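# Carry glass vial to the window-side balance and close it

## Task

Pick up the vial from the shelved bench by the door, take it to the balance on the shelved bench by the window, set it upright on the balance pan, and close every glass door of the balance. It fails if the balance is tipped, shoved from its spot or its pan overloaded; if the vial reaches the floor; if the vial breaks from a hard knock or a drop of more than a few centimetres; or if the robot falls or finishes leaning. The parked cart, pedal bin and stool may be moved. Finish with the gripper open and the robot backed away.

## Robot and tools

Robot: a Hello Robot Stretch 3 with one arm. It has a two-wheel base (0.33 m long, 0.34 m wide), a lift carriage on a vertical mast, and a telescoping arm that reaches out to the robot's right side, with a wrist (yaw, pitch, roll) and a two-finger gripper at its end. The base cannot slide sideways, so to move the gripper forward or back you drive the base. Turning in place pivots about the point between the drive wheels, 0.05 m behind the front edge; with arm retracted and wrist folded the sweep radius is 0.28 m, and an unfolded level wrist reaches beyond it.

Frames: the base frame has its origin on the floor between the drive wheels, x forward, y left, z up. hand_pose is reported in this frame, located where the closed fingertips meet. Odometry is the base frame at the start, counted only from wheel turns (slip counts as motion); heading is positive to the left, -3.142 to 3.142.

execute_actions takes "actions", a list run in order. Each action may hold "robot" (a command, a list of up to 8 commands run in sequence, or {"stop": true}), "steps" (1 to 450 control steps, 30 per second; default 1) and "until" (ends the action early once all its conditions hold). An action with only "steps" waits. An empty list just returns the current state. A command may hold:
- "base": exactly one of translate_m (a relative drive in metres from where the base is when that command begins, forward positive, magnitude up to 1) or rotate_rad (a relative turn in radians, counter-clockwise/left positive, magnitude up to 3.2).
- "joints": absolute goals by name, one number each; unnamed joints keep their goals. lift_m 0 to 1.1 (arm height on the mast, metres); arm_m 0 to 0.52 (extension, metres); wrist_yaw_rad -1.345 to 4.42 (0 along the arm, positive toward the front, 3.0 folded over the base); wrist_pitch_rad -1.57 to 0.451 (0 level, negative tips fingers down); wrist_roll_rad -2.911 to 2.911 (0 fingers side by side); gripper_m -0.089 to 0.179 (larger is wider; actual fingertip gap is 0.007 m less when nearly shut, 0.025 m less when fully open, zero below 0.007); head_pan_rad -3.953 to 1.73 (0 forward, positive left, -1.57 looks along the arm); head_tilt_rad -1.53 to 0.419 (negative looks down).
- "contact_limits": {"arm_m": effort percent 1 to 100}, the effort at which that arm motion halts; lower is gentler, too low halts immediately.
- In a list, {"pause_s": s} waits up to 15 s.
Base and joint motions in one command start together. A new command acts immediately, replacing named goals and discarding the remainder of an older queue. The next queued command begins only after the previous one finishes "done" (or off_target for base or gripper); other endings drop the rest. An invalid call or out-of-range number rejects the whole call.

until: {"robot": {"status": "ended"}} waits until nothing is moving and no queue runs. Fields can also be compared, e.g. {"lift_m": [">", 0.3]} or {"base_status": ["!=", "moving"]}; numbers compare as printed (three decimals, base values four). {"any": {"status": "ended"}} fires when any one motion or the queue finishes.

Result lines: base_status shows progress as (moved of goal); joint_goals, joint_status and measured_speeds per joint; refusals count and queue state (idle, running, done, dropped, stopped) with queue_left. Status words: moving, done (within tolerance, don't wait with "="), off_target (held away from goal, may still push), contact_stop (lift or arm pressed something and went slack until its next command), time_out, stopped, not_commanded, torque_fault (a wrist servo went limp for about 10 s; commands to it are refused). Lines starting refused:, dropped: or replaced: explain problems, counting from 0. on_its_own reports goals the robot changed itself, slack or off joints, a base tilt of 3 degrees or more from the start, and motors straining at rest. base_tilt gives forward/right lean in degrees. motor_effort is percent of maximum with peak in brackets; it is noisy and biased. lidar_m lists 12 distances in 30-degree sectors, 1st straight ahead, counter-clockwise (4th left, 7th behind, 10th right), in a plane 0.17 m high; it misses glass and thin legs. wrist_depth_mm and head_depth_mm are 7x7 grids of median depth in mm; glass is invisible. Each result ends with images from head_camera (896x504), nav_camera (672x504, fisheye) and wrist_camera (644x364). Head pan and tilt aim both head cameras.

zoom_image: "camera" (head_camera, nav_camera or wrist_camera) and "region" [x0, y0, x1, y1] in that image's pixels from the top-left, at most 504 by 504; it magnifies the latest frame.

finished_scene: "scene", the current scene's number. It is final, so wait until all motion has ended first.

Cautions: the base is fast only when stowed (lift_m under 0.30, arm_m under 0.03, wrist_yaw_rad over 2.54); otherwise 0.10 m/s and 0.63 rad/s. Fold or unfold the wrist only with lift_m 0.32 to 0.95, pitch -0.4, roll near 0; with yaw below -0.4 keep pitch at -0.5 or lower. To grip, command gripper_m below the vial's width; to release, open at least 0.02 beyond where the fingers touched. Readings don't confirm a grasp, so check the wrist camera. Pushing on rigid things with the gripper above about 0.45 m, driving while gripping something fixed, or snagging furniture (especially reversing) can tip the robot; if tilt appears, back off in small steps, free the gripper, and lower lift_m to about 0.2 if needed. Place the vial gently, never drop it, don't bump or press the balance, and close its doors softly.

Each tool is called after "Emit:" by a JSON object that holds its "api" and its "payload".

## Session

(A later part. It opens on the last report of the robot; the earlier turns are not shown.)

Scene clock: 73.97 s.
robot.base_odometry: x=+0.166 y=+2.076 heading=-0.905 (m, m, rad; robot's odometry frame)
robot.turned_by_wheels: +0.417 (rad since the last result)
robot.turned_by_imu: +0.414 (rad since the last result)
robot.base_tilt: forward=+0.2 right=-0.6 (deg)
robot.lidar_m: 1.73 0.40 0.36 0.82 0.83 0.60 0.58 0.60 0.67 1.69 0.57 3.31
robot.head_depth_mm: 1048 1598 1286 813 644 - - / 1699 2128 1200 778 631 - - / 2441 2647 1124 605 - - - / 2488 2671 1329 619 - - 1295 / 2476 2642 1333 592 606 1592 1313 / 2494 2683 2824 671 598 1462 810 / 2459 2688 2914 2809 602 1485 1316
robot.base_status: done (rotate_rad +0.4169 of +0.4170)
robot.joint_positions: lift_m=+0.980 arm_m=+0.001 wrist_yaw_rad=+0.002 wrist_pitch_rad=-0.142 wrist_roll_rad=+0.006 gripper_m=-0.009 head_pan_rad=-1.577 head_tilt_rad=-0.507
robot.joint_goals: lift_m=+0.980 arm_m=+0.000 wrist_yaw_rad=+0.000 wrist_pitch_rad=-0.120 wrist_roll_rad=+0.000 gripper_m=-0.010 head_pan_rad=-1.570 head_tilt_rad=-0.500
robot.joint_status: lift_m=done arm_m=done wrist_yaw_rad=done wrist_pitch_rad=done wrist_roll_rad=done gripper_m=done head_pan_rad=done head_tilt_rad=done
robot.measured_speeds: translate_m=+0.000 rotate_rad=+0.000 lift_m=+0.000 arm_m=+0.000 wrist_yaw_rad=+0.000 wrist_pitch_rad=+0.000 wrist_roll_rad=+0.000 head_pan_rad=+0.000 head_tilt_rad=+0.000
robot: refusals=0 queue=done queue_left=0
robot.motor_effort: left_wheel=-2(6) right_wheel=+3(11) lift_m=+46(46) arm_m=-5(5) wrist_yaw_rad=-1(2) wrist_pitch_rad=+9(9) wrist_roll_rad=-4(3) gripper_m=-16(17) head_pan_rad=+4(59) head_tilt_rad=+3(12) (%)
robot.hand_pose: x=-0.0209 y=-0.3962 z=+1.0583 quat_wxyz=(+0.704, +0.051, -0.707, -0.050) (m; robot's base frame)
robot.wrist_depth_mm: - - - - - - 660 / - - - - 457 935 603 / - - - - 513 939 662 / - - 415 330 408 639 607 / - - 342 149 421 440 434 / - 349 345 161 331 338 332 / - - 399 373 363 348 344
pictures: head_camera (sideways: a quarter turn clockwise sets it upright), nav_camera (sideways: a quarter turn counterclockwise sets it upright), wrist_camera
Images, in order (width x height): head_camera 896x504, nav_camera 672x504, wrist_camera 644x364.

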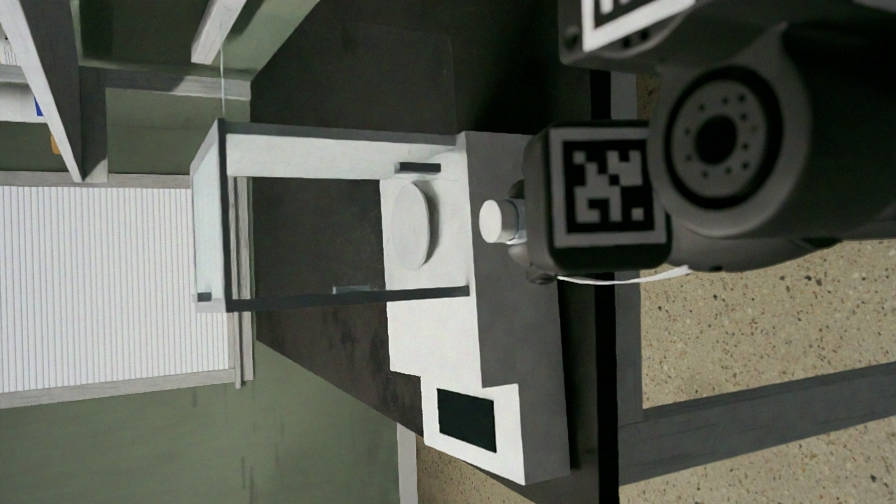

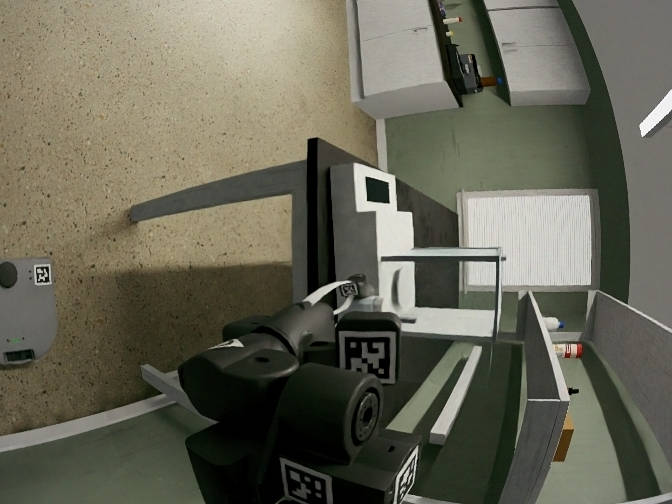

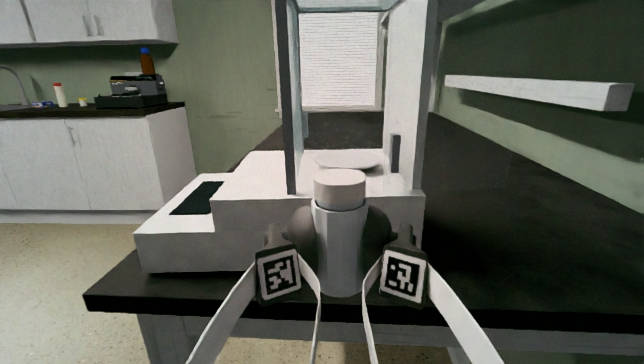

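Emit:
{"api": "execute_actions", "payload": {"actions": [{"robot":[{"joints":{"lift_m":1.015,"arm_m":0.08}},{"joints":{"arm_m":0.19},"contact_limits":{"arm_m":12}}],"steps":400,"until":{"robot":{"status":"ended"}}}]}}

Scene clock: 80.13 s.
robot.base_odometry: x=+0.166 y=+2.076 heading=-0.905 (m, m, rad; robot's odometry frame)
robot.turned_by_wheels: +0.000 (rad since the last result)
robot.turned_by_imu: +0.000 (rad since the last result)
robot.base_tilt: forward=+0.3 right=-0.6 (deg)
robot.lidar_m: 1.73 0.40 0.36 0.82 0.83 0.60 0.58 0.60 0.67 1.69 0.56 3.31
robot.head_depth_mm: 1048 1611 - 812 630 1488 1268 / 1686 2135 - - 621 1570 1300 / 2439 2629 - - 602 1587 1301 / 2477 2658 1591 591 604 1594 1307 / 2465 2653 1329 595 605 1600 1313 / 2463 2676 2872 671 598 1457 811 / 2454 2688 2897 2821 601 1482 1323
robot.base_status: done (rotate_rad +0.4169 of +0.4170)
robot.joint_positions: lift_m=+1.015 arm_m=+0.190 wrist_yaw_rad=+0.001 wrist_pitch_rad=-0.142 wrist_roll_rad=+0.006 gripper_m=-0.009 head_pan_rad=-1.577 head_tilt_rad=-0.507
robot.joint_goals: lift_m=+1.015 arm_m=+0.190 wrist_yaw_rad=+0.000 wrist_pitch_rad=-0.120 wrist_roll_rad=+0.000 gripper_m=-0.010 head_pan_rad=-1.570 head_tilt_rad=-0.500
robot.joint_status: lift_m=done arm_m=done wrist_yaw_rad=done wrist_pitch_rad=done wrist_roll_rad=done gripper_m=done head_pan_rad=done head_tilt_rad=done
robot.measured_speeds: translate_m=+0.000 rotate_rad=+0.000 lift_m=+0.000 arm_m=+0.000 wrist_yaw_rad=+0.000 wrist_pitch_rad=+0.000 wrist_roll_rad=+0.000 head_pan_rad=+0.000 head_tilt_rad=+0.000
robot: refusals=0 queue=done queue_left=0
robot.motor_effort: left_wheel=-1(1) right_wheel=+3(2) lift_m=+46(47) arm_m=+3(2) wrist_yaw_rad=-1(2) wrist_pitch_rad=+9(9) wrist_roll_rad=-4(4) gripper_m=-16(16) head_pan_rad=+5(4) head_tilt_rad=+3(3) (%)
robot.contact_limits: arm_m 12 (drawing in: default 33, maximum 53; extending or still: default 42, maximum 70)
robot.hand_pose: x=-0.0211 y=-0.5850 z=+1.0933 quat_wxyz=(+0.704, +0.051, -0.707, -0.050) (m; robot's base frame)
robot.wrist_depth_mm: - - - - 268 144 629 / - - 293 - 288 146 622 / - - - - 291 157 597 / - - 705 328 293 159 658 / - - 309 148 231 173 498 / - 297 236 160 223 190 383 / - 209 192 198 190 302 310
pictures: head_camera (sideways: a quarter turn clockwise sets it upright), nav_camera (sideways: a quarter turn counterclockwise sets it upright), wrist_camera
Images, in order (width x height): head_camera 896x504, nav_camera 672x504, wrist_camera 644x364.

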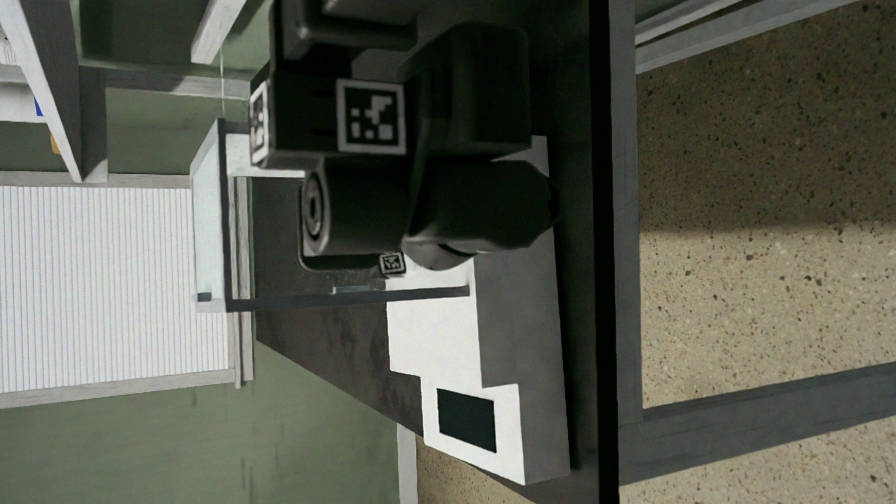

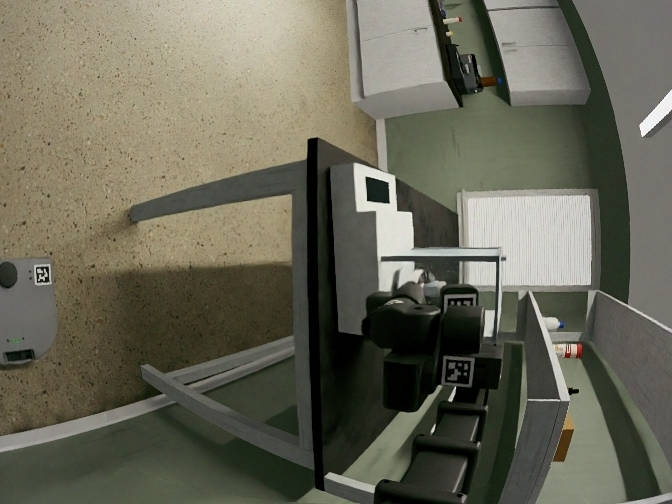

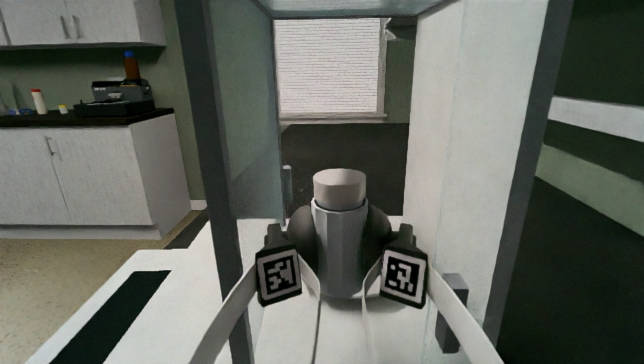

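Emit:
{"api": "execute_actions", "payload": {"actions": [{"robot":[{"joints":{"arm_m":0.215},"contact_limits":{"arm_m":12}},{"base":{"translate_m":-0.018}}],"steps":400,"until":{"robot":{"status":"ended"}}}]}}

Scene clock: 83.93 s.
robot.base_odometry: x=+0.155 y=+2.090 heading=-0.905 (m, m, rad; robot's odometry frame)
robot.turned_by_wheels: +0.000 (rad since the last result)
robot.turned_by_imu: +0.000 (rad since the last result)
robot.base_tilt: forward=+0.2 right=-0.7 (deg)
robot.lidar_m: 1.75 0.40 0.37 0.82 0.80 0.58 0.56 0.58 0.66 1.61 0.57 3.30
robot.head_depth_mm: 1033 1516 - 814 629 1471 1234 / 1686 2268 - - 628 1574 1306 / 2420 2629 - - 617 1577 1302 / 2488 2667 1597 591 604 1589 1315 / 2482 2638 1230 594 605 1596 1309 / 2459 2721 2815 662 600 1558 847 / 2458 2668 2929 948 594 703 1292
robot.base_status: done (translate_m -0.0180 of -0.0180)
robot.joint_positions: lift_m=+1.015 arm_m=+0.215 wrist_yaw_rad=+0.003 wrist_pitch_rad=-0.142 wrist_roll_rad=+0.006 gripper_m=-0.009 head_pan_rad=-1.577 head_tilt_rad=-0.507
robot.joint_goals: lift_m=+1.015 arm_m=+0.215 wrist_yaw_rad=+0.000 wrist_pitch_rad=-0.120 wrist_roll_rad=+0.000 gripper_m=-0.010 head_pan_rad=-1.570 head_tilt_rad=-0.500
robot.joint_status: lift_m=done arm_m=done wrist_yaw_rad=done wrist_pitch_rad=done wrist_roll_rad=done gripper_m=done head_pan_rad=done head_tilt_rad=done
robot.measured_speeds: translate_m=+0.000 rotate_rad=+0.000 lift_m=+0.000 arm_m=+0.000 wrist_yaw_rad=+0.000 wrist_pitch_rad=+0.000 wrist_roll_rad=+0.000 head_pan_rad=+0.000 head_tilt_rad=+0.000
robot: refusals=0 queue=done queue_left=0
robot.motor_effort: left_wheel=+0(5) right_wheel=+1(3) lift_m=+46(46) arm_m=+3(4) wrist_yaw_rad=-2(2) wrist_pitch_rad=+9(9) wrist_roll_rad=-4(4) gripper_m=-17(17) head_pan_rad=+6(5) head_tilt_rad=+3(3) (%)
robot.contact_limits: arm_m 12 (drawing in: default 33, maximum 53; extending or still: default 42, maximum 70)
robot.hand_pose: x=-0.0208 y=-0.6100 z=+1.0933 quat_wxyz=(+0.704, +0.051, -0.707, -0.050) (m; robot's base frame)
robot.wrist_depth_mm: - - - - 223 113 605 / - - - - 225 114 643 / - - - - 228 123 571 / - - 843 641 230 134 637 / - - 327 149 193 148 500 / - 238 249 162 206 149 383 / 257 193 199 196 190 301 311
pictures: head_camera (sideways: a quarter turn clockwise sets it upright), nav_camera (sideways: a quarter turn counterclockwise sets it upright), wrist_camera
Images, in order (width x height): head_camera 896x504, nav_camera 672x504, wrist_camera 644x364.

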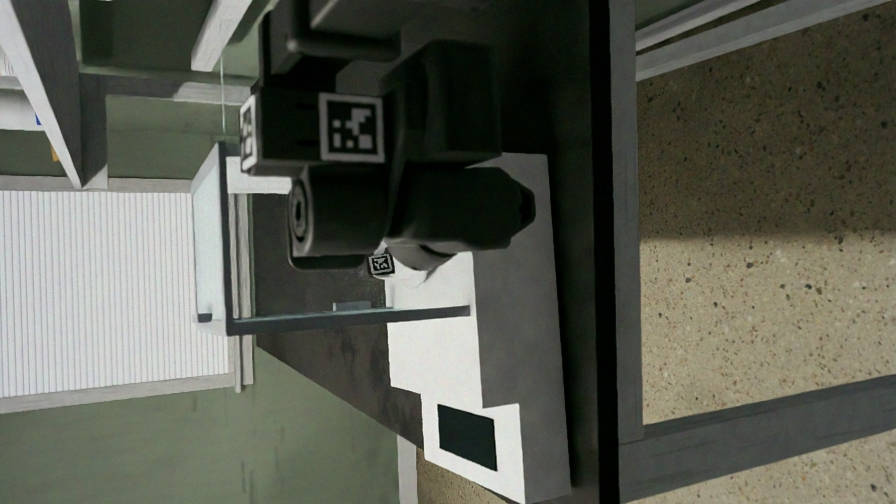

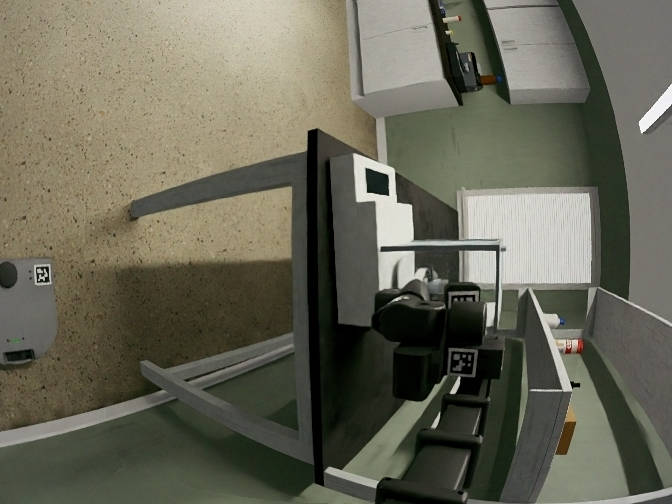

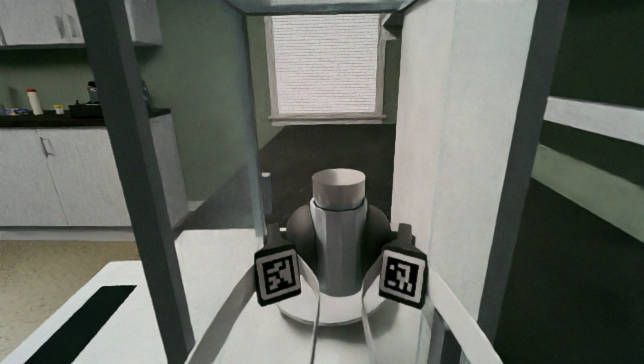

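Emit:
{"api": "execute_actions", "payload": {"actions": [{"robot":[{"base":{"translate_m":0.013}},{"joints":{"arm_m":0.262},"contact_limits":{"arm_m":12}},{"joints":{"lift_m":0.985}}],"steps":400,"until":{"robot":{"status":"ended"}}}]}}

Scene clock: 90.30 s.
robot.base_odometry: x=+0.163 y=+2.080 heading=-0.905 (m, m, rad; robot's odometry frame)
robot.turned_by_wheels: +0.000 (rad since the last result)
robot.turned_by_imu: +0.000 (rad since the last result)
robot.base_tilt: forward=+0.3 right=-0.7 (deg)
robot.lidar_m: 1.74 0.40 0.36 0.82 0.82 0.59 0.57 0.59 0.66 1.66 0.57 3.30
robot.head_depth_mm: 1033 1552 1525 738 631 1500 1260 / 1686 2306 1568 - 630 1570 1304 / 2447 2627 1444 - 611 1589 1308 / 2483 2650 1584 592 604 1590 1310 / 2482 2648 1235 593 607 1594 1316 / 2463 2690 2864 671 597 1515 830 / 2461 2672 2933 2702 594 729 1290
robot.base_status: done (translate_m +0.0130 of +0.0130)
robot.joint_positions: lift_m=+0.985 arm_m=+0.262 wrist_yaw_rad=+0.002 wrist_pitch_rad=-0.142 wrist_roll_rad=+0.006 gripper_m=-0.009 head_pan_rad=-1.577 head_tilt_rad=-0.507
robot.joint_goals: lift_m=+0.985 arm_m=+0.262 wrist_yaw_rad=+0.000 wrist_pitch_rad=-0.120 wrist_roll_rad=+0.000 gripper_m=-0.010 head_pan_rad=-1.570 head_tilt_rad=-0.500
robot.joint_status: lift_m=done arm_m=done wrist_yaw_rad=done wrist_pitch_rad=done wrist_roll_rad=done gripper_m=done head_pan_rad=done head_tilt_rad=done
robot.measured_speeds: translate_m=+0.000 rotate_rad=+0.000 lift_m=+0.000 arm_m=+0.000 wrist_yaw_rad=+0.000 wrist_pitch_rad=+0.000 wrist_roll_rad=+0.000 head_pan_rad=+0.000 head_tilt_rad=+0.000
robot: refusals=0 queue=done queue_left=0
robot.motor_effort: left_wheel=-1(2) right_wheel=+3(9) lift_m=+27(47) arm_m=+2(4) wrist_yaw_rad=+0(2) wrist_pitch_rad=+9(9) wrist_roll_rad=-4(4) gripper_m=-16(16) head_pan_rad=+4(5) head_tilt_rad=+3(3) (%)
robot.contact_limits: arm_m 12 (drawing in: default 33, maximum 53; extending or still: default 42, maximum 70)
robot.hand_pose: x=-0.0210 y=-0.6570 z=+1.0640 quat_wxyz=(+0.704, +0.051, -0.707, -0.050) (m; robot's base frame)
robot.wrist_depth_mm: - - - - - 129 86 / - - - - - 129 87 / - - - - 914 130 87 / - - 684 569 556 132 87 / - - 269 149 206 132 88 / - 195 203 161 175 133 88 / 203 153 163 151 155 125 85
pictures: head_camera (sideways: a quarter turn clockwise sets it upright), nav_camera (sideways: a quarter turn counterclockwise sets it upright), wrist_camera
Images, in order (width x height): head_camera 896x504, nav_camera 672x504, wrist_camera 644x364.

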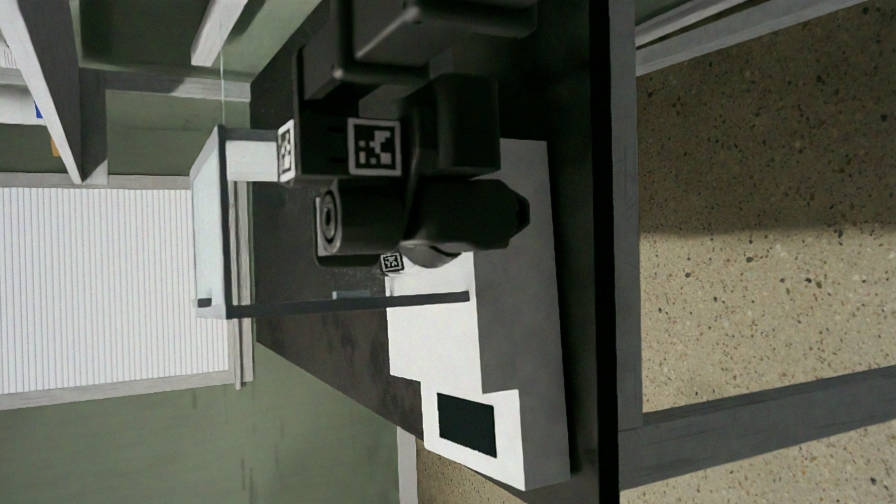

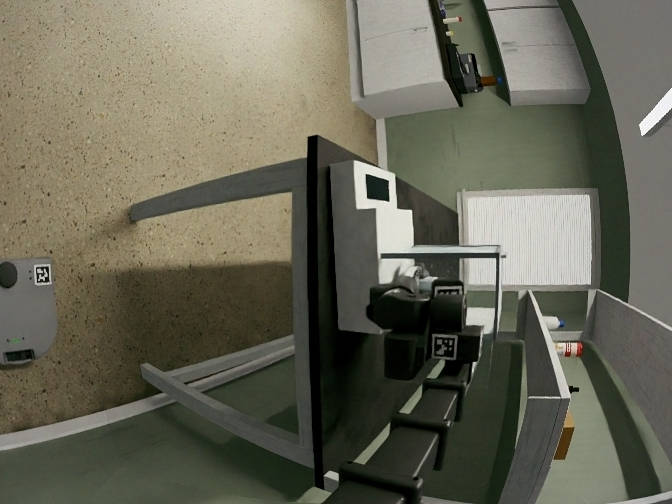

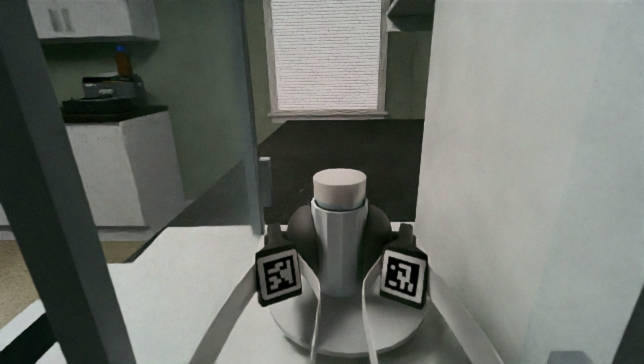

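Emit:
{"api": "execute_actions", "payload": {"actions": [{"robot":[{"joints":{"lift_m":0.977}},{"joints":{"gripper_m":0.056}},{"joints":{"arm_m":0.215},"contact_limits":{"arm_m":14}},{"joints":{"gripper_m":0.02}},{"joints":{"arm_m":0.115},"contact_limits":{"arm_m":14}},{"base":{"translate_m":-0.057},"joints":{"gripper_m":0.045,"lift_m":0.985}}],"steps":450,"until":{"robot":{"status":"ended"}}}]}}

Scene clock: 100.30 s.
robot.base_odometry: x=+0.128 y=+2.124 heading=-0.905 (m, m, rad; robot's odometry frame)
robot.turned_by_wheels: +0.000 (rad since the last result)
robot.turned_by_imu: +0.000 (rad since the last result)
robot.base_tilt: forward=+0.3 right=-0.7 (deg)
robot.lidar_m: 1.79 0.40 0.43 0.82 0.74 0.54 0.51 0.53 0.63 1.43 0.59 3.31
robot.head_depth_mm: 417 1363 1298 - - 1381 1215 / 1356 1922 1352 - - 1495 1300 / 2419 2665 1205 - - 1490 1305 / 2482 2648 1226 648 603 1546 1313 / 2469 2638 1339 625 606 1596 1320 / 2464 2654 1247 596 603 1605 1312 / 2461 2669 2908 712 596 713 808
robot.base_status: done (translate_m -0.0570 of -0.0570)
robot.joint_positions: lift_m=+0.985 arm_m=+0.115 wrist_yaw_rad=+0.001 wrist_pitch_rad=-0.141 wrist_roll_rad=+0.006 gripper_m=+0.045 head_pan_rad=-1.577 head_tilt_rad=-0.507
robot.joint_goals: lift_m=+0.985 arm_m=+0.115 wrist_yaw_rad=+0.000 wrist_pitch_rad=-0.120 wrist_roll_rad=+0.000 gripper_m=+0.045 head_pan_rad=-1.570 head_tilt_rad=-0.500
robot.joint_status: lift_m=done arm_m=done wrist_yaw_rad=done wrist_pitch_rad=done wrist_roll_rad=done gripper_m=done head_pan_rad=done head_tilt_rad=done
robot.measured_speeds: translate_m=+0.000 rotate_rad=+0.000 lift_m=+0.000 arm_m=+0.000 wrist_yaw_rad=+0.000 wrist_pitch_rad=+0.000 wrist_roll_rad=+0.000 head_pan_rad=+0.000 head_tilt_rad=+0.000
robot: refusals=0 queue=done queue_left=0
robot.motor_effort: left_wheel=-1(5) right_wheel=+3(4) lift_m=+46(49) arm_m=-5(7) wrist_yaw_rad=-1(1) wrist_pitch_rad=+8(9) wrist_roll_rad=-4(4) gripper_m=+1(94) head_pan_rad=+4(5) head_tilt_rad=+3(3) (%)
robot.contact_limits: arm_m 14 (drawing in: default 33, maximum 53; extending or still: default 42, maximum 70)
robot.hand_pose: x=-0.0211 y=-0.5106 z=+1.0635 quat_wxyz=(+0.704, +0.050, -0.707, -0.050) (m; robot's base frame)
robot.wrist_depth_mm: - - - - - 909 589 / - - - - - 837 535 / - - - - - 924 558 / - - 395 300 650 651 590 / - 271 269 249 457 452 446 / 254 232 233 234 316 345 338 / 249 250 251 251 280 278 276
pictures: head_camera (sideways: a quarter turn clockwise sets it upright), nav_camera (sideways: a quarter turn counterclockwise sets it upright), wrist_camera
Images, in order (width x height): head_camera 896x504, nav_camera 672x504, wrist_camera 644x364.

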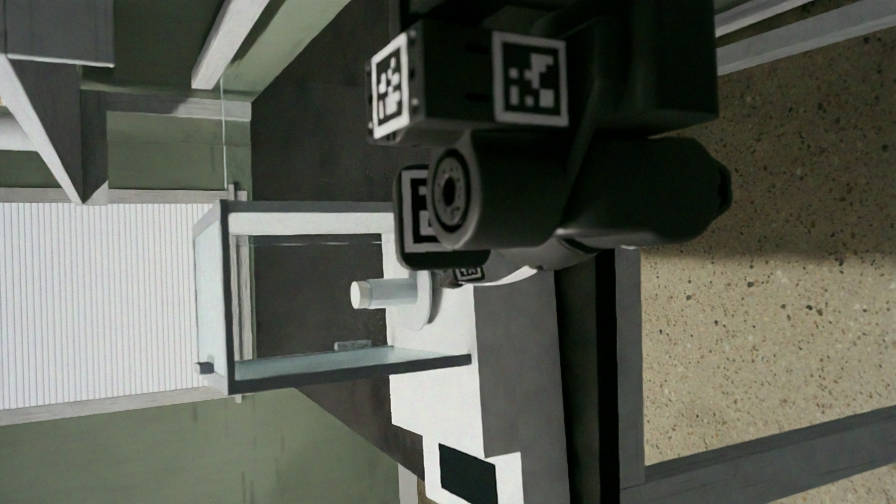

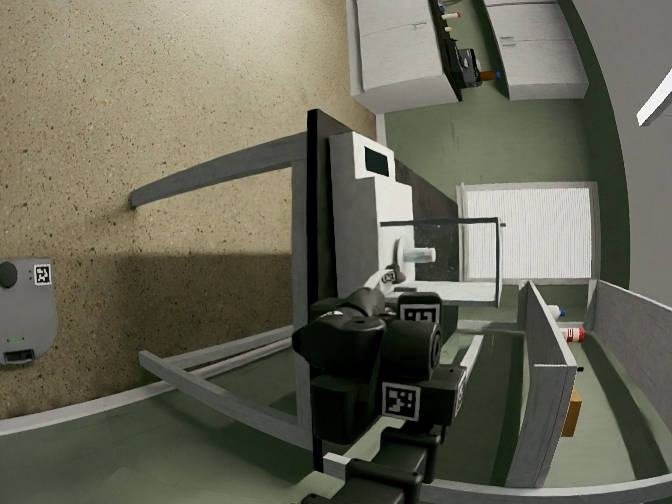

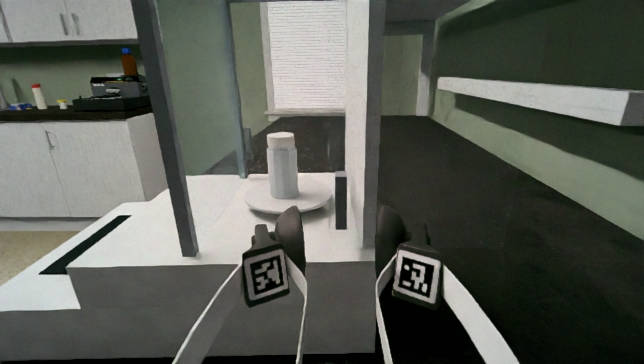

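Emit:
{"api": "execute_actions", "payload": {"actions": [{"robot":[{"joints":{"arm_m":0.15},"contact_limits":{"arm_m":8}},{"base":{"translate_m":0.045}}],"steps":450,"until":{"robot":{"status":"ended"}}}]}}

Scene clock: 105.53 s.
robot.base_odometry: x=+0.156 y=+2.089 heading=-0.905 (m, m, rad; robot's odometry frame)
robot.turned_by_wheels: +0.000 (rad since the last result)
robot.turned_by_imu: +0.000 (rad since the last result)
robot.base_tilt: forward=+0.3 right=-0.6 (deg)
robot.lidar_m: 1.75 0.40 0.37 0.82 0.80 0.58 0.56 0.58 0.66 1.62 0.57 3.28
robot.head_depth_mm: 1032 1519 1403 - - 1475 1236 / 1689 2268 1426 - - 1582 1302 / 2442 2630 633 - - 1566 1310 / 2459 2667 1333 - 603 1587 1310 / 2470 2661 1231 594 605 1595 1313 / 2461 2672 2799 661 600 1559 847 / 2456 2677 2935 949 595 702 1293
robot.base_status: done (translate_m +0.0450 of +0.0450)
robot.joint_positions: lift_m=+0.985 arm_m=+0.150 wrist_yaw_rad=-0.006 wrist_pitch_rad=-0.141 wrist_roll_rad=+0.006 gripper_m=+0.045 head_pan_rad=-1.577 head_tilt_rad=-0.507
robot.joint_goals: lift_m=+0.985 arm_m=+0.150 wrist_yaw_rad=+0.000 wrist_pitch_rad=-0.120 wrist_roll_rad=+0.000 gripper_m=+0.045 head_pan_rad=-1.570 head_tilt_rad=-0.500
robot.joint_status: lift_m=done arm_m=done wrist_yaw_rad=done wrist_pitch_rad=done wrist_roll_rad=done gripper_m=done head_pan_rad=done head_tilt_rad=done
robot.measured_speeds: translate_m=+0.000 rotate_rad=+0.000 lift_m=+0.000 arm_m=+0.000 wrist_yaw_rad=+0.000 wrist_pitch_rad=+0.000 wrist_roll_rad=+0.000 head_pan_rad=+0.000 head_tilt_rad=+0.000
robot: refusals=0 queue=done queue_left=0
robot.motor_effort: left_wheel=-2(4) right_wheel=+5(8) lift_m=+45(46) arm_m=+3(5) wrist_yaw_rad=+5(5) wrist_pitch_rad=+8(9) wrist_roll_rad=-4(4) gripper_m=-1(1) head_pan_rad=+4(5) head_tilt_rad=+3(3) (%)
robot.contact_limits: arm_m 8 (drawing in: default 33, maximum 53; extending or still: default 42, maximum 70)
robot.hand_pose: x=-0.0229 y=-0.5450 z=+1.0635 quat_wxyz=(+0.703, +0.048, -0.707, -0.052) (m; robot's base frame)
robot.wrist_depth_mm: - - - - 228 906 631 / - - - - 232 844 578 / - - - - 233 899 600 / - - 360 294 237 647 602 / - 331 259 253 206 448 443 / 286 205 195 200 195 344 339 / 214 201 203 204 204 279 276
pictures: head_camera (sideways: a quarter turn clockwise sets it upright), nav_camera (sideways: a quarter turn counterclockwise sets it upright), wrist_camera
Images, in order (width x height): head_camera 896x504, nav_camera 672x504, wrist_camera 644x364.

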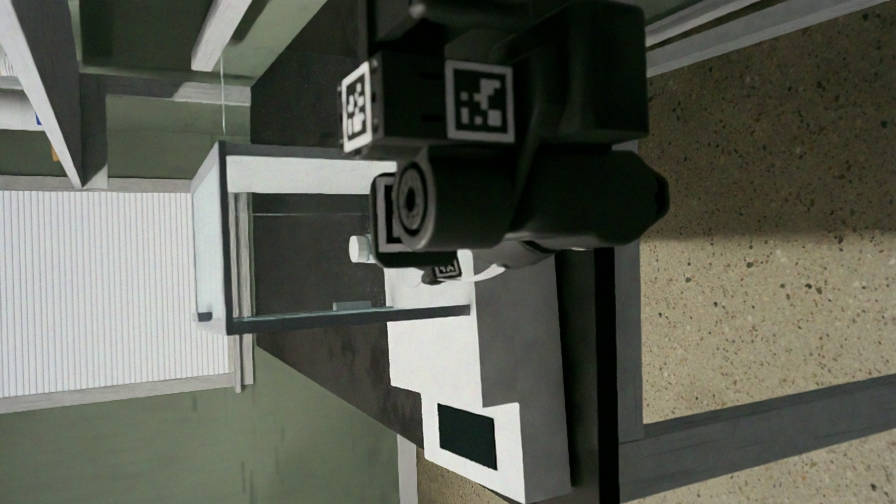

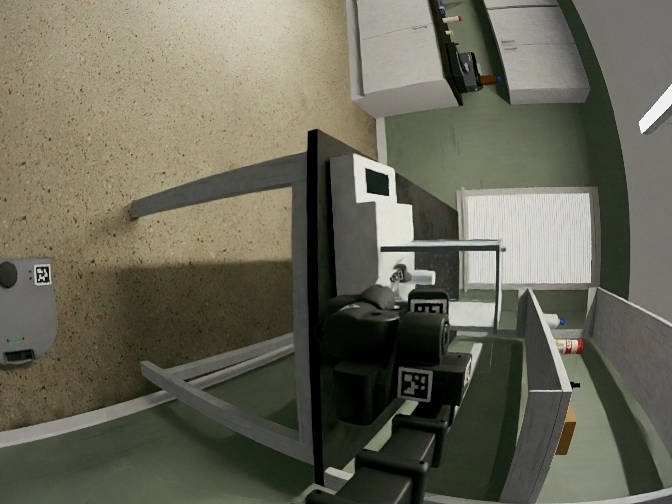

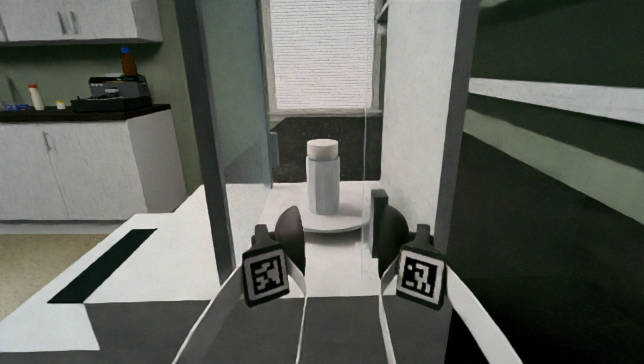

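Emit:
{"api": "execute_actions", "payload": {"actions": [{"robot":[{"joints":{"arm_m":0.1455},"contact_limits":{"arm_m":14}},{"base":{"translate_m":0.075}}],"steps":450,"until":{"robot":{"status":"ended"}}}]}}

Scene clock: 109.57 s.
robot.base_odometry: x=+0.202 y=+2.030 heading=-0.905 (m, m, rad; robot's odometry frame)
robot.turned_by_wheels: +0.000 (rad since the last result)
robot.turned_by_imu: +0.000 (rad since the last result)
robot.base_tilt: forward=+0.3 right=-0.5 (deg)
robot.lidar_m: 1.68 0.41 0.32 0.61 0.85 0.66 0.63 0.66 0.70 0.55 0.56 3.31
robot.head_depth_mm: 1563 1657 1282 - - 1495 1301 / 1720 2355 647 - - 1552 1302 / 2470 2662 1371 - - 1537 1307 / 2503 2645 1176 - 605 1587 1306 / 2477 2682 1340 670 600 1547 1222 / 2466 2704 2918 751 596 704 1254 / 2470 2679 2939 2809 1900 1605 1328
robot.base_status: done (translate_m +0.0750 of +0.0750)
robot.joint_positions: lift_m=+0.985 arm_m=+0.146 wrist_yaw_rad=-0.009 wrist_pitch_rad=-0.141 wrist_roll_rad=+0.006 gripper_m=+0.045 head_pan_rad=-1.577 head_tilt_rad=-0.507
robot.joint_goals: lift_m=+0.985 arm_m=+0.145 wrist_yaw_rad=+0.000 wrist_pitch_rad=-0.120 wrist_roll_rad=+0.000 gripper_m=+0.045 head_pan_rad=-1.570 head_tilt_rad=-0.500
robot.joint_status: lift_m=done arm_m=done wrist_yaw_rad=done wrist_pitch_rad=done wrist_roll_rad=done gripper_m=done head_pan_rad=done head_tilt_rad=done
robot.measured_speeds: translate_m=+0.000 rotate_rad=+0.000 lift_m=+0.000 arm_m=+0.000 wrist_yaw_rad=+0.000 wrist_pitch_rad=+0.000 wrist_roll_rad=+0.000 head_pan_rad=+0.000 head_tilt_rad=+0.000
robot: refusals=0 queue=done queue_left=0
robot.motor_effort: left_wheel=-2(3) right_wheel=+5(11) lift_m=+45(46) arm_m=-3(5) wrist_yaw_rad=+7(9) wrist_pitch_rad=+9(9) wrist_roll_rad=-3(4) gripper_m=-1(2) head_pan_rad=+4(5) head_tilt_rad=+3(3) (%)
robot.contact_limits: arm_m 14 (drawing in: default 33, maximum 53; extending or still: default 42, maximum 70)
robot.hand_pose: x=-0.0236 y=-0.5409 z=+1.0634 quat_wxyz=(+0.703, +0.047, -0.707, -0.053) (m; robot's base frame)
robot.wrist_depth_mm: - - - - - 238 177 / - - - - - 240 187 / - - - - - 242 567 / - - - 355 312 243 589 / - - 322 236 249 230 444 / - 289 238 195 194 197 339 / - 212 201 202 204 204 275
pictures: head_camera (sideways: a quarter turn clockwise sets it upright), nav_camera (sideways: a quarter turn counterclockwise sets it upright), wrist_camera
Images, in order (width x height): head_camera 896x504, nav_camera 672x504, wrist_camera 644x364.

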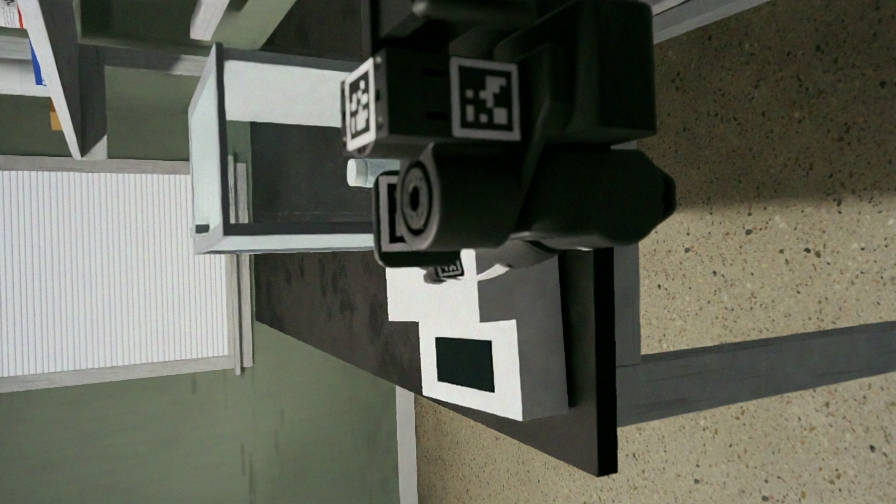

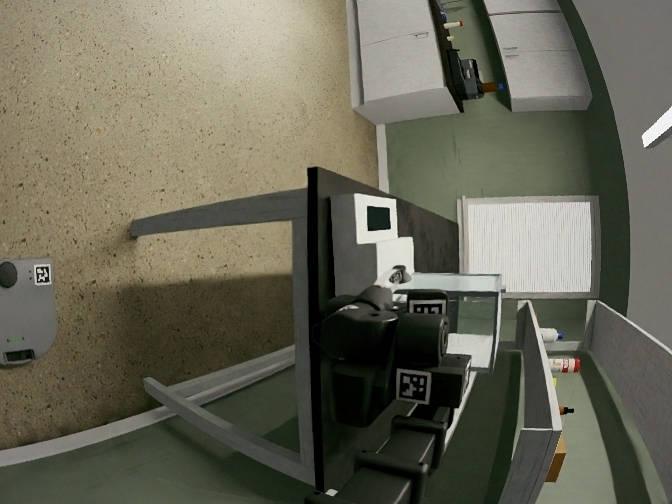

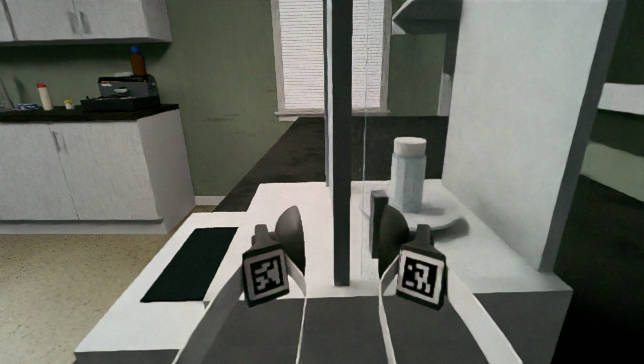

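Emit:
{"api": "execute_actions", "payload": {"actions": [{"robot":{"base":{"translate_m":0.016}},"steps":450,"until":{"robot":{"status":"ended"}}},{"steps":6}]}}

Scene clock: 111.60 s.
robot.base_odometry: x=+0.212 y=+2.017 heading=-0.905 (m, m, rad; robot's odometry frame)
robot.turned_by_wheels: +0.000 (rad since the last result)
robot.turned_by_imu: +0.000 (rad since the last result)
robot.base_tilt: forward=+0.3 right=-0.5 (deg)
robot.lidar_m: 1.66 0.41 0.31 0.58 0.85 0.68 0.65 0.67 0.71 0.55 0.56 3.29
robot.head_depth_mm: 1620 1633 1102 - - 1484 1296 / 2223 2601 703 - - 1555 1303 / 2477 2603 1307 - - 1546 1313 / 2452 2639 1320 589 603 1582 1319 / 2471 2698 1346 697 598 1494 829 / 2467 2656 2940 999 602 1469 1287 / 2463 2649 2895 2841 2051 1610 1322
robot.base_status: done (translate_m +0.0160 of +0.0160)
robot.joint_positions: lift_m=+0.985 arm_m=+0.146 wrist_yaw_rad=-0.011 wrist_pitch_rad=-0.141 wrist_roll_rad=+0.006 gripper_m=+0.045 head_pan_rad=-1.577 head_tilt_rad=-0.507
robot.joint_goals: lift_m=+0.985 arm_m=+0.145 wrist_yaw_rad=+0.000 wrist_pitch_rad=-0.120 wrist_roll_rad=+0.000 gripper_m=+0.045 head_pan_rad=-1.570 head_tilt_rad=-0.500
robot.joint_status: lift_m=done arm_m=done wrist_yaw_rad=done wrist_pitch_rad=done wrist_roll_rad=done gripper_m=done head_pan_rad=done head_tilt_rad=done
robot.measured_speeds: translate_m=+0.000 rotate_rad=+0.000 lift_m=+0.000 arm_m=+0.000 wrist_yaw_rad=+0.000 wrist_pitch_rad=+0.000 wrist_roll_rad=+0.000 head_pan_rad=+0.000 head_tilt_rad=+0.000
robot: refusals=0 queue=done queue_left=0
robot.motor_effort: left_wheel=-3(6) right_wheel=+9(10) lift_m=+46(46) arm_m=-4(3) wrist_yaw_rad=+9(10) wrist_pitch_rad=+9(9) wrist_roll_rad=-3(3) gripper_m=-3(2) head_pan_rad=+5(4) head_tilt_rad=+3(3) (%)
robot.contact_limits: arm_m 14 (drawing in: default 33, maximum 53; extending or still: default 42, maximum 70)
robot.hand_pose: x=-0.0243 y=-0.5409 z=+1.0634 quat_wxyz=(+0.703, +0.046, -0.707, -0.054) (m; robot's base frame)
robot.wrist_depth_mm: - - - - - 260 176 / - - - - - 262 185 / - - - - - 265 197 / - - - 365 265 266 209 / - - 342 248 248 243 396 / - - 259 197 194 198 324 / - 211 202 200 203 204 265
pictures: head_camera (sideways: a quarter turn clockwise sets it upright), nav_camera (sideways: a quarter turn counterclockwise sets it upright), wrist_camera
Images, in order (width x height): head_camera 896x504, nav_camera 672x504, wrist_camera 644x364.

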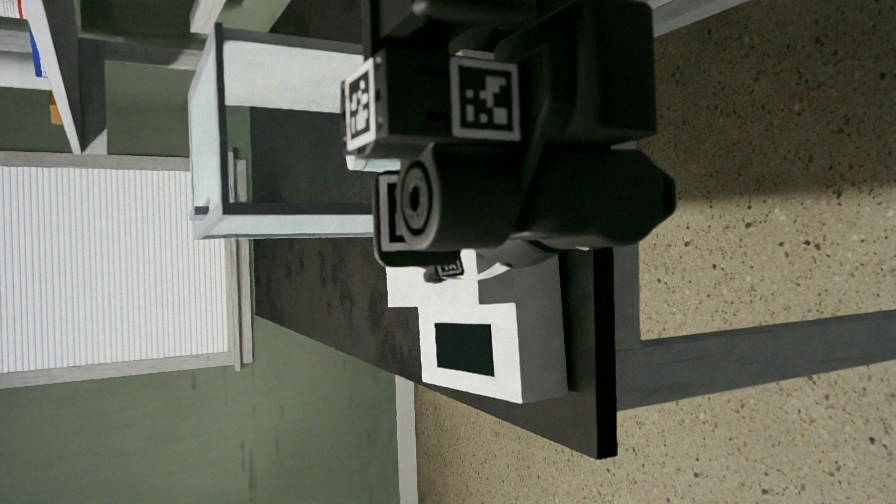

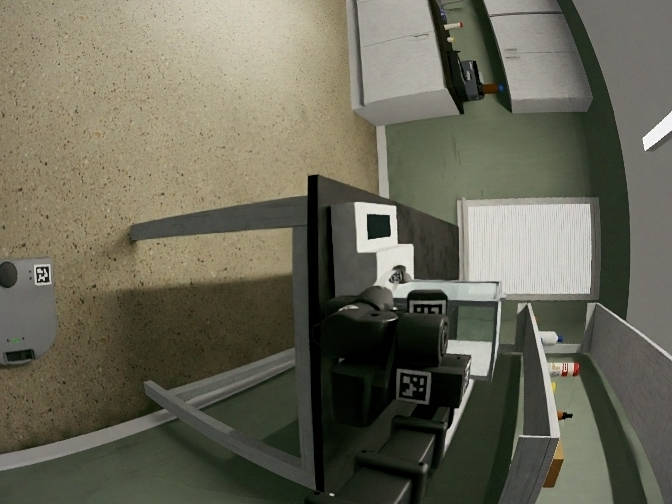

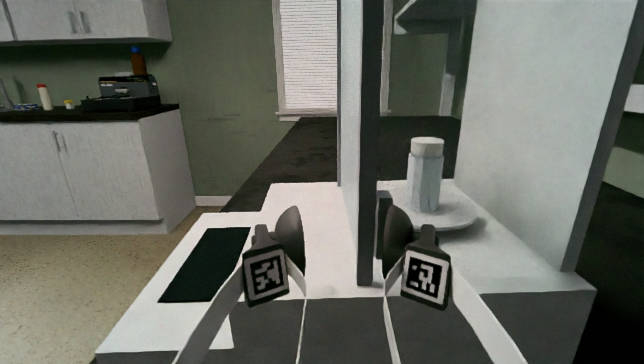

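Closed. Retract, and swing the wrist away for extra clearance.

Emit:
{"api": "execute_actions", "payload": {"actions": [{"robot":[{"base":{"translate_m":-0.014}},{"joints":{"arm_m":0.0}}],"steps":450,"until":{"robot":{"arm_m":["<",0.08]}}},{"robot":{"joints":{"wrist_yaw_rad":1.2}},"steps":200,"until":{"robot":{"status":"ended"}}}]}}

Scene clock: 116.47 s.
robot.base_odometry: x=+0.204 y=+2.028 heading=-0.905 (m, m, rad; robot's odometry frame)
robot.turned_by_wheels: +0.000 (rad since the last result)
robot.turned_by_imu: +0.000 (rad since the last result)
robot.base_tilt: forward=+0.3 right=-0.6 (deg)
robot.lidar_m: 1.67 0.41 0.32 0.62 0.85 0.66 0.64 0.66 0.70 0.55 0.56 3.31
robot.head_depth_mm: 1565 1676 1181 813 645 - - / 1711 2358 656 601 621 - - / 2461 2677 1306 613 612 - - / 2478 2679 1221 589 603 1632 - / 2465 2698 1338 668 600 1555 - / 2470 2679 2937 799 595 - - / 2476 2672 2914 2800 1973 - -
robot.base_status: done (translate_m -0.0140 of -0.0140)
robot.joint_positions: lift_m=+0.985 arm_m=+0.001 wrist_yaw_rad=+1.197 wrist_pitch_rad=-0.141 wrist_roll_rad=+0.006 gripper_m=+0.045 head_pan_rad=-1.577 head_tilt_rad=-0.507
robot.joint_goals: lift_m=+0.985 arm_m=+0.000 wrist_yaw_rad=+1.200 wrist_pitch_rad=-0.120 wrist_roll_rad=+0.000 gripper_m=+0.045 head_pan_rad=-1.570 head_tilt_rad=-0.500
robot.joint_status: lift_m=done arm_m=done wrist_yaw_rad=done wrist_pitch_rad=done wrist_roll_rad=done gripper_m=done head_pan_rad=done head_tilt_rad=done
robot.measured_speeds: translate_m=+0.000 rotate_rad=+0.000 lift_m=+0.000 arm_m=+0.000 wrist_yaw_rad=+0.000 wrist_pitch_rad=+0.000 wrist_roll_rad=+0.000 head_pan_rad=+0.000 head_tilt_rad=+0.000
robot: refusals=0 queue=done queue_left=0
robot.motor_effort: left_wheel=-1(8) right_wheel=+2(9) lift_m=+46(46) arm_m=-6(6) wrist_yaw_rad=+3(8) wrist_pitch_rad=+8(9) wrist_roll_rad=-4(3) gripper_m=+1(2) head_pan_rad=+5(5) head_tilt_rad=+3(3) (%)
robot.hand_pose: x=+0.2116 y=-0.2373 z=+1.0634 quat_wxyz=(+0.610, +0.440, -0.556, +0.355) (m; robot's base frame)
robot.wrist_depth_mm: - - - - - - - / - - - - - - - / - - - - - - - / - - - - - - - / - - - - - - - / - - - - - - - / 955 - - - - - -
pictures: head_camera (sideways: a quarter turn clockwise sets it upright), nav_camera (sideways: a quarter turn counterclockwise sets it upright), wrist_camera
Images, in order (width x height): head_camera 896x504, nav_camera 672x504, wrist_camera 644x364.

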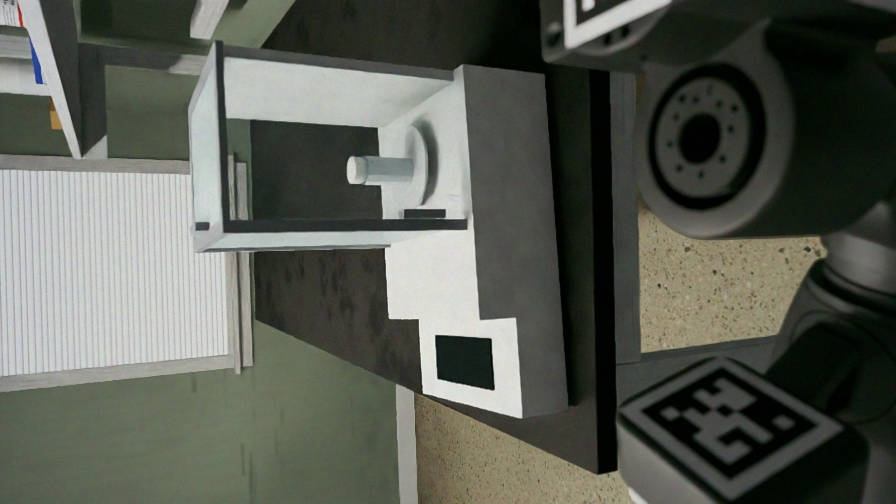

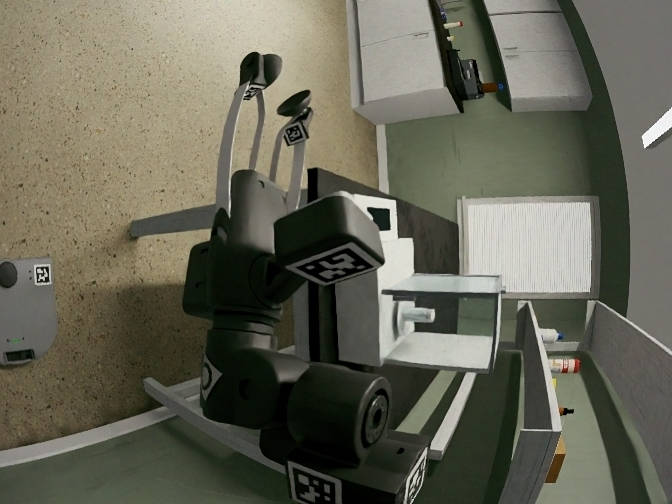

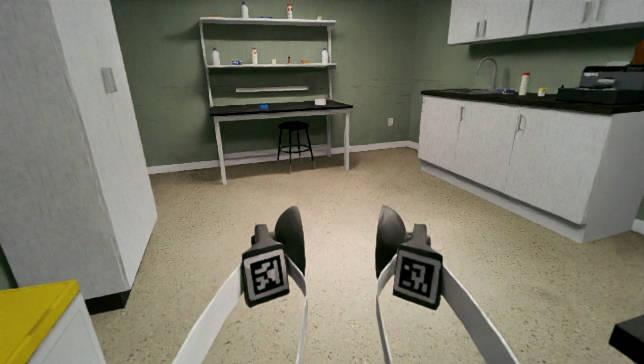

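Emit:
{"api": "finished_scene", "payload": {"scene": 2}}

The scene is finished: the task was done.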